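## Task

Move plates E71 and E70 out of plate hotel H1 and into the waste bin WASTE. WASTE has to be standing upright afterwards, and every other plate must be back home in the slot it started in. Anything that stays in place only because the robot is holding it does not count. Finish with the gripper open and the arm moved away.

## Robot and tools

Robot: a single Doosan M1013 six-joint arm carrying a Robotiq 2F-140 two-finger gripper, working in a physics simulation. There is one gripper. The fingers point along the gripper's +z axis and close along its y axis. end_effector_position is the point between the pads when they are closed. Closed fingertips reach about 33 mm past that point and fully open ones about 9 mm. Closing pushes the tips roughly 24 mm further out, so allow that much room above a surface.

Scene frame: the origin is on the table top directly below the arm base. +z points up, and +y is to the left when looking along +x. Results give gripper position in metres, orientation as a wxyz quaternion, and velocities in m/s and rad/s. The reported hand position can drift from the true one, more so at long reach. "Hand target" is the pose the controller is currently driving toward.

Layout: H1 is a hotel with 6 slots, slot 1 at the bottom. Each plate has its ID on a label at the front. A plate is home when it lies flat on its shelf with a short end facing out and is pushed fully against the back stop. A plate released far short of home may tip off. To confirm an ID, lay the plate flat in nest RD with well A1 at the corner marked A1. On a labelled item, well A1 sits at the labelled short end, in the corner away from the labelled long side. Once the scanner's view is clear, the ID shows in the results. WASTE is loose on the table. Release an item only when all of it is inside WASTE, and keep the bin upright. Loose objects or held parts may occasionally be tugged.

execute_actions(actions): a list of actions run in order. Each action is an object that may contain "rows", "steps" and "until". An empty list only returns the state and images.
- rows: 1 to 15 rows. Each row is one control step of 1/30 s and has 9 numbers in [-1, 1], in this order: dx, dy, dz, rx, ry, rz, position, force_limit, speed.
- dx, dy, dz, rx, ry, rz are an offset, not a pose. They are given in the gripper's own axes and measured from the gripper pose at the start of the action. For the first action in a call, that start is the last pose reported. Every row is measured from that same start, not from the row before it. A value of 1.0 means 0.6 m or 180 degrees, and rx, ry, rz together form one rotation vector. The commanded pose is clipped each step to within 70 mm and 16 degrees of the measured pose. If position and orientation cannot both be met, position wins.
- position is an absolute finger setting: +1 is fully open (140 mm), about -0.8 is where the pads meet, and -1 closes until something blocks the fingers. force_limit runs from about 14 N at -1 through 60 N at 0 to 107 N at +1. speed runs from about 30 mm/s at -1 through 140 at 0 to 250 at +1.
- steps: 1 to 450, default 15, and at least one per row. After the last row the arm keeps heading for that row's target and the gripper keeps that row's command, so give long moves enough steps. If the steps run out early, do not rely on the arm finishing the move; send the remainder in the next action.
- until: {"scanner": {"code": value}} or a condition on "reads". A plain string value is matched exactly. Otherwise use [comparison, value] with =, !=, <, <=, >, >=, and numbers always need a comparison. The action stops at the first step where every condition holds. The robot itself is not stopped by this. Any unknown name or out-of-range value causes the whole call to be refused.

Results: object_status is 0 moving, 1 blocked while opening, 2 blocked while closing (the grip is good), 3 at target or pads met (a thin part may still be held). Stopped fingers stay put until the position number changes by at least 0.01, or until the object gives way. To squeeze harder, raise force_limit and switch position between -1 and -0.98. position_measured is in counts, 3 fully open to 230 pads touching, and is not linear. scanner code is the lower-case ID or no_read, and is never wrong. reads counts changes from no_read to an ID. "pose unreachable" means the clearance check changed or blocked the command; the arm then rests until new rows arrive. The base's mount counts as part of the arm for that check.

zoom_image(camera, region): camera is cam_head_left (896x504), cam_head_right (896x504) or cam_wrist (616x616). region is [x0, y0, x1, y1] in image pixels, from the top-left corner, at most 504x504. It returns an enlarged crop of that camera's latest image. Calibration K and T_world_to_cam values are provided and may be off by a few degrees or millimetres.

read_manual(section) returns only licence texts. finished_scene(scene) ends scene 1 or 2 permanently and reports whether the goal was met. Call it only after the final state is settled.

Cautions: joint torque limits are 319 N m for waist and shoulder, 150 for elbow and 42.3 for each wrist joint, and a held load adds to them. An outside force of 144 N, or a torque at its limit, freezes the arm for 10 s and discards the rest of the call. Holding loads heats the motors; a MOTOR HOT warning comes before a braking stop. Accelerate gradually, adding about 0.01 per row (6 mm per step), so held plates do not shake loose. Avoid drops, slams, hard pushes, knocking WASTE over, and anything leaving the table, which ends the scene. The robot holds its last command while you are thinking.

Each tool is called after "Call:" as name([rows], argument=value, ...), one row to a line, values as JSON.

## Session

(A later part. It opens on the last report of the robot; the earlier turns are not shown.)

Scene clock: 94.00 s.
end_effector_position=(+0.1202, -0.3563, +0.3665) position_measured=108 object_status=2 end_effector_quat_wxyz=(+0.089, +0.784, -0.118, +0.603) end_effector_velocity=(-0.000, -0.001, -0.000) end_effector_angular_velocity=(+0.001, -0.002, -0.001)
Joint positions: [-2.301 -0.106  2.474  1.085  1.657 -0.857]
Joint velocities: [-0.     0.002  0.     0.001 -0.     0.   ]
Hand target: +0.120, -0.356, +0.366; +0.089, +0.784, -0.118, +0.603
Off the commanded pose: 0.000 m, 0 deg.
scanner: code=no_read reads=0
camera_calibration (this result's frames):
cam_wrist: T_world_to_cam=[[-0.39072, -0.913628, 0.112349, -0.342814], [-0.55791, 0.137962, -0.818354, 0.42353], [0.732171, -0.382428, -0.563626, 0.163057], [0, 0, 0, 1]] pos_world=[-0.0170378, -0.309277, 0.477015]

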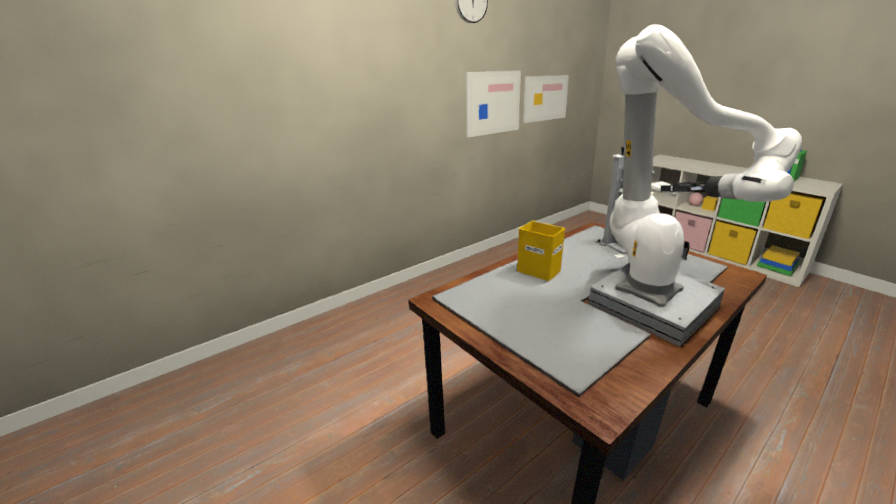

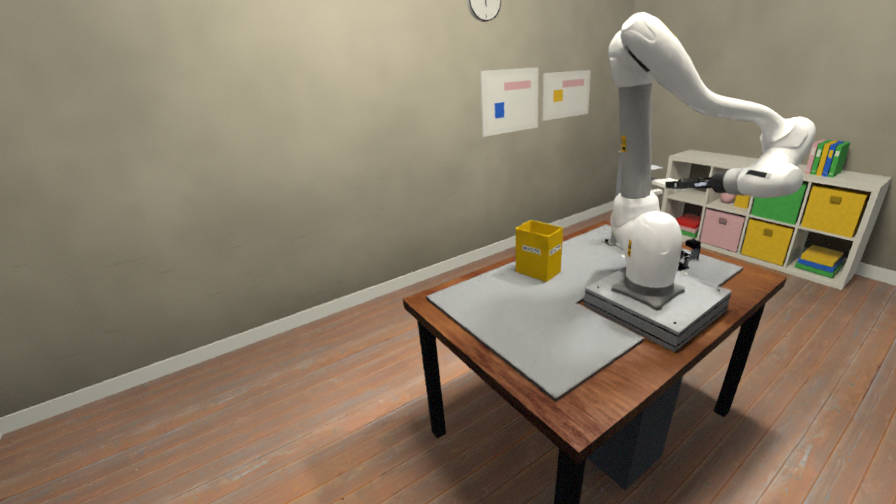

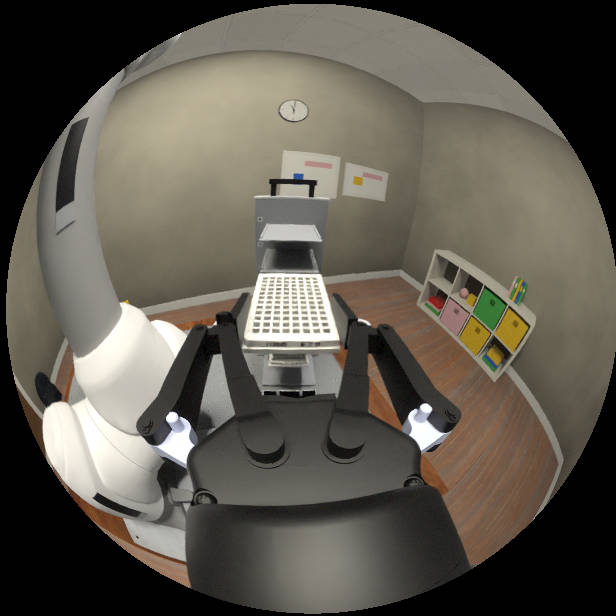

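Call:
execute_actions([
  {"rows":[[0.03,0,-0.008,0,0,0,-1,-0.1,-0.5],[0.06,0,-0.016,0,0,0,-1,-0.1,-0.5],[0.145,0,-0.04,0,0,0,-1,-0.1,-0.5]],"steps":22},
  {"rows":[[0.16,0,-0.043,0,-0.417,0,-1,-0.1,-0.5]],"steps":70},
  {"rows":[[0.21,-0.337,0,0,0,0,-1,-0.1,-0.5]],"steps":40},
  {"rows":[[0.058,-0.543,0.2,0,0,-0.651,-1,-0.1,-0.5]],"steps":85},
  {"rows":[[0,0,0.05,0,0,0,-1,-0.1,-0.5],[0,0,0.19,0,0,0,-1,-0.1,-0.5]],"steps":28},
])

Scene clock: 107.83 s.
end_effector_position=(+0.4268, +0.1007, +0.3226) position_measured=108 object_status=2 end_effector_quat_wxyz=(-0.001, +0.642, +0.766, +0.000) end_effector_velocity=(-0.000, -0.001, +0.001) end_effector_angular_velocity=(+0.000, -0.001, -0.002)
Joint positions: [ 0.111 -0.145  2.06   0.02   1.227 -0.053]
Joint velocities: [-0.002 -0.002  0.     0.     0.    -0.   ]
Hand target: +0.427, +0.101, +0.323; -0.001, +0.642, +0.766, +0.000
Off the commanded pose: 0.000 m, 0 deg.
scanner: code=no_read reads=0
camera_calibration (this result's frames):
cam_wrist: T_world_to_cam=[[0.958194, 0.254241, 0.131247, -0.500025], [0.196748, -0.918534, 0.342907, -0.0946635], [0.207736, -0.302749, -0.930155, 0.42265], [0, 0, 0, 1]] pos_world=[0.409946, 0.168132, 0.491218]

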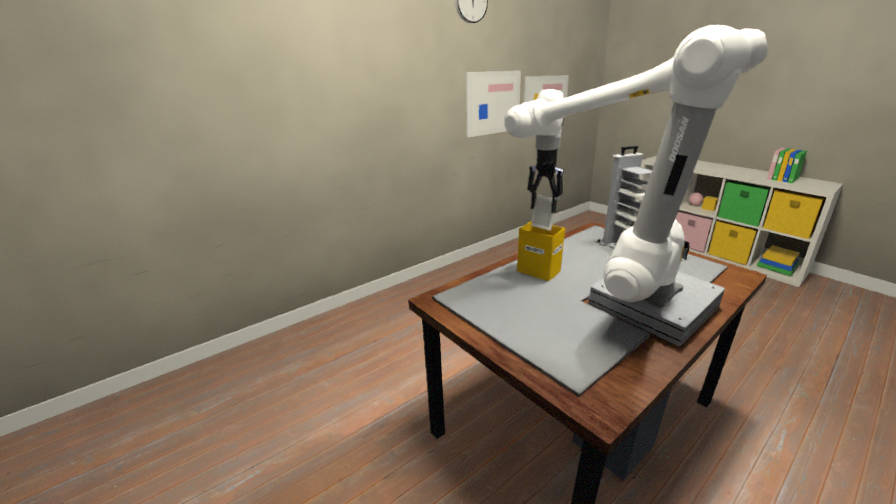

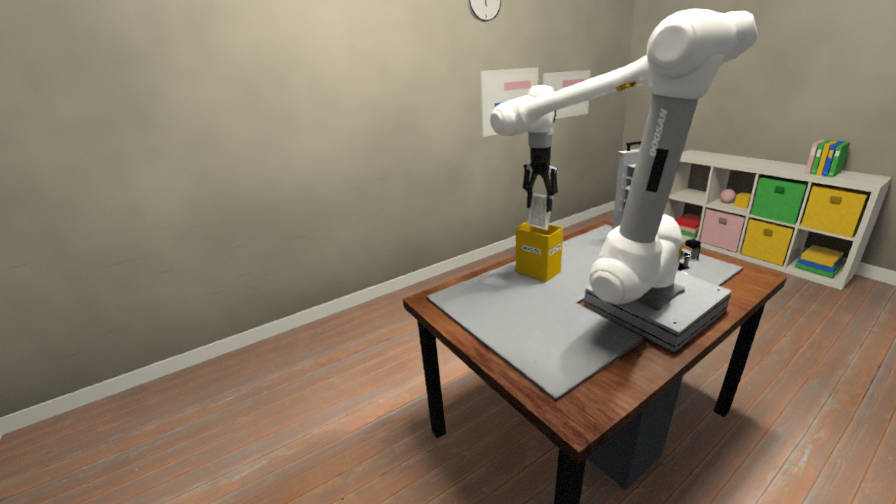

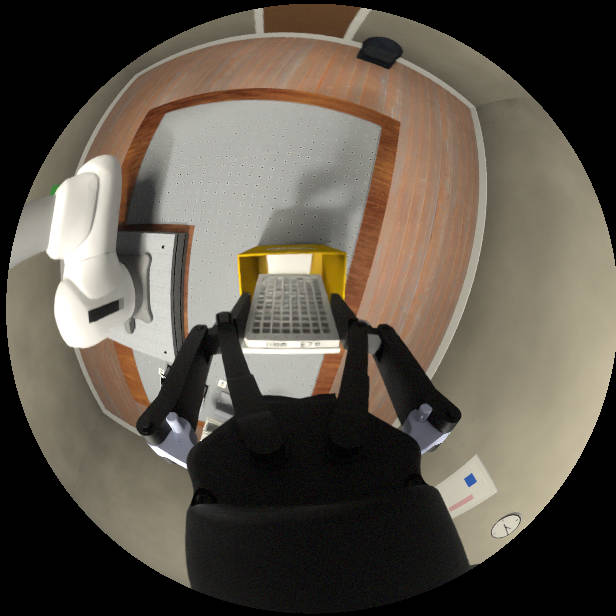

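Call:
execute_actions([
  {"rows":[[-0.01,0.003,0,0,-0.083,0,-1,-0.1,-0.5]],"steps":20},
  {"rows":[[-0.013,0,0.048,0,0,0,-1,-0.1,-0.5],[-0.0665,0,0.248,0,0,0,-1,-0.1,-0.5]],"steps":40},
])

Scene clock: 114.03 s.
end_effector_position=(+0.4433, +0.0195, +0.1891) position_measured=108 object_status=2 end_effector_quat_wxyz=(+0.099, +0.637, +0.760, -0.083) end_effector_velocity=(+0.000, -0.000, -0.001) end_effector_angular_velocity=(-0.000, +0.002, +0.002)
Joint positions: [ 0.124 -0.008  2.232 -0.304  0.932  0.151]
Joint velocities: [-0.     0.002 -0.    -0.     0.    -0.002]
Hand target: +0.443, +0.020, +0.189; +0.099, +0.637, +0.760, -0.083
Off the commanded pose: 0.000 m, 0 deg.
scanner: code=no_read reads=0
camera_calibration (this result's frames):
cam_wrist: T_world_to_cam=[[0.9528, 0.28463, 0.105633, -0.470962], [0.175433, -0.800135, 0.573591, -0.163197], [0.247782, -0.527986, -0.812302, 0.234825], [0, 0, 0, 1]] pos_world=[0.419177, 0.127454, 0.334106]

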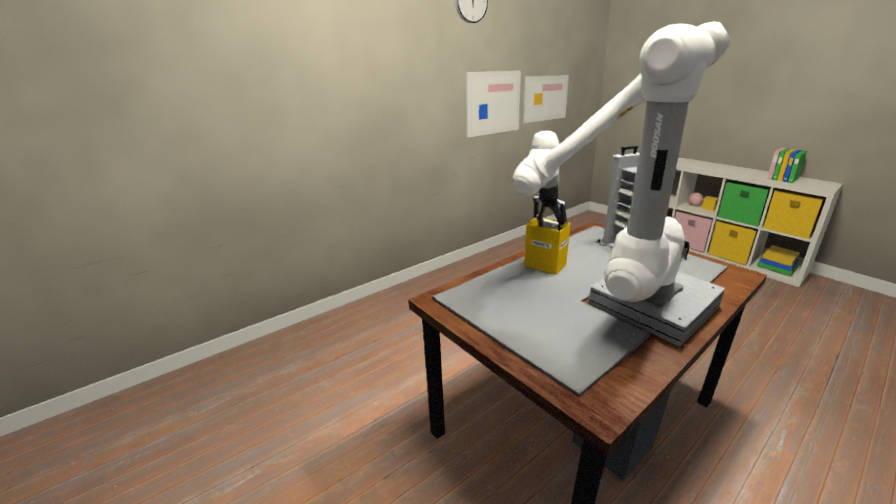

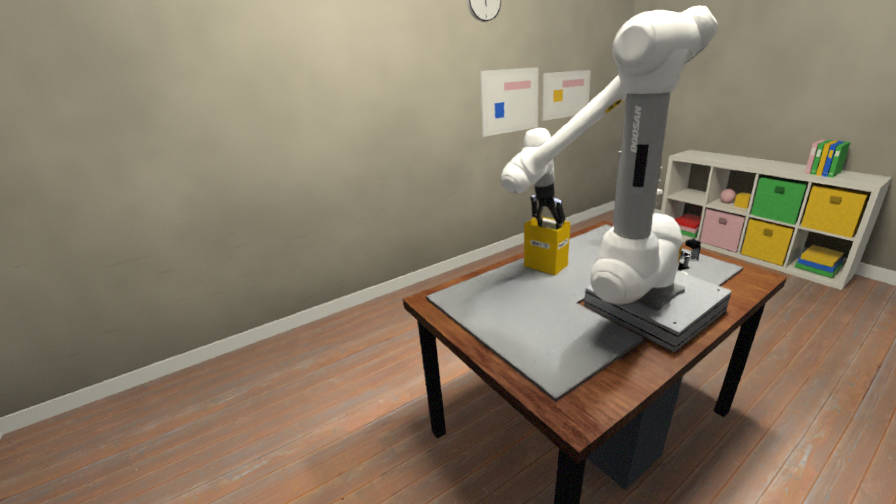

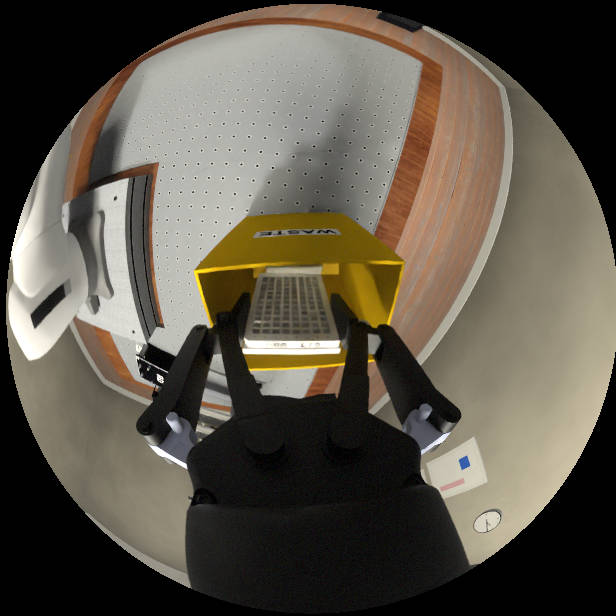

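Call:
execute_actions([
  {"rows":[[0.022,0.004,0.032,0,0,0,-1,-0.1,-0.5]],"steps":20},
  {"rows":[[0,0,0,0,0,0,0.3,-0.2,-0.5]],"steps":14},
  {"rows":[[-0.05,0,-0.33,0,0,0,0.3,-0.2,-0.5]],"steps":35},
])

Call:
zoom_image(camera="cam_head_left", region=[500, 135, 680, 285])

Scene clock: 120.03 s.
end_effector_position=(+0.4404, +0.0491, +0.3662) position_measured=91 object_status=3 end_effector_quat_wxyz=(+0.099, +0.637, +0.760, -0.083) end_effector_velocity=(+0.000, +0.000, +0.000) end_effector_angular_velocity=(-0.000, -0.000, +0.001)
Joint positions: [ 0.184 -0.153  2.004 -0.252  1.304  0.096]
Joint velocities: [ 0.001 -0.     0.    -0.    -0.     0.   ]
Hand target: +0.440, +0.049, +0.366; +0.099, +0.637, +0.760, -0.083
Off the commanded pose: 0.000 m, 0 deg.
scanner: code=no_read reads=0
camera_calibration (this result's frames):
cam_wrist: T_world_to_cam=[[0.952796, 0.284575, 0.105818, -0.495384], [0.175304, -0.800207, 0.573531, -0.240565], [0.247889, -0.527908, -0.812321, 0.395005], [0, 0, 0, 1]] pos_world=[0.416254, 0.156998, 0.511263]

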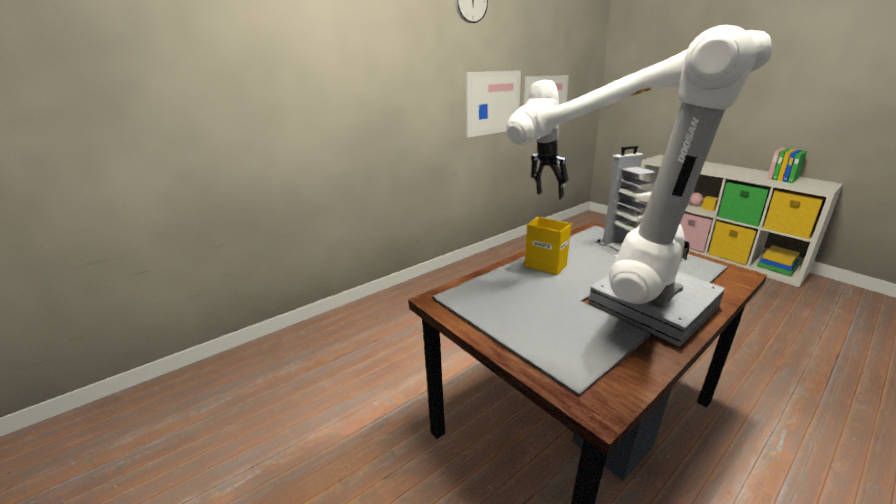

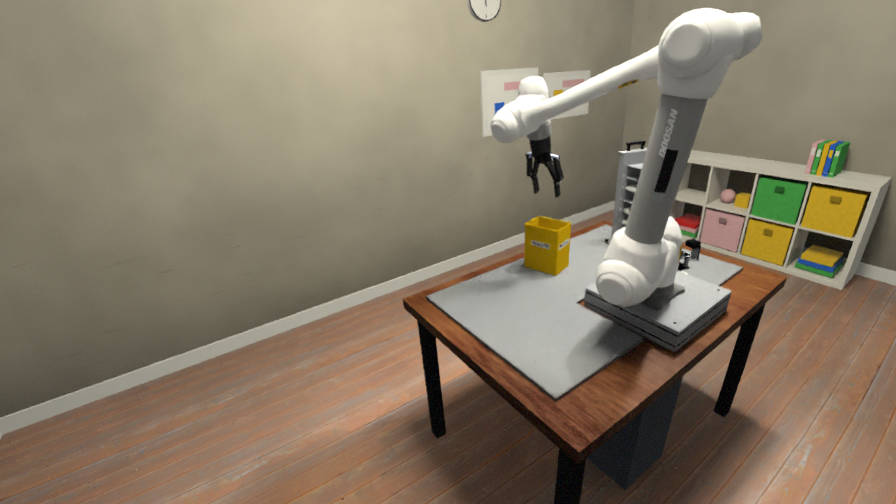

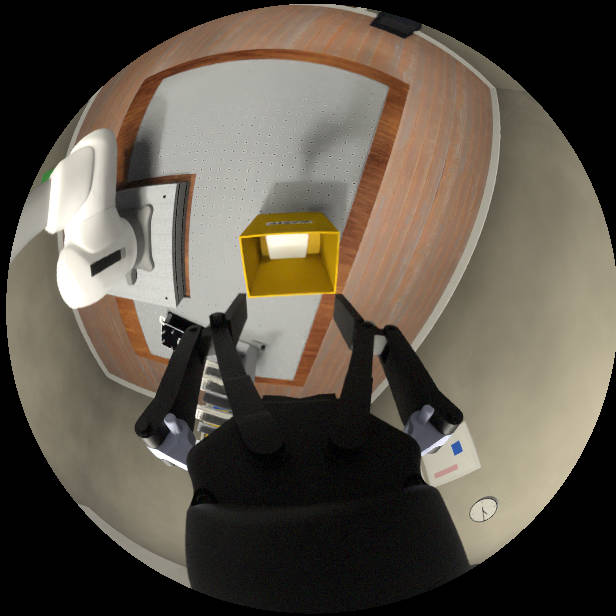

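Region (500, 135, 680, 285) of cam_head_left's 896x504 image, scaled by 2.800, with more detail than that image has.

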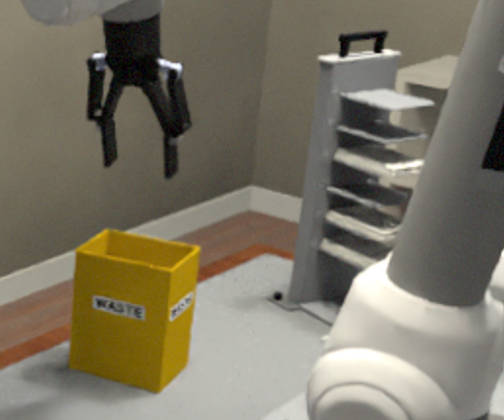

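Call:
finished_scene(scene=2)

The scene is finished: the task was done.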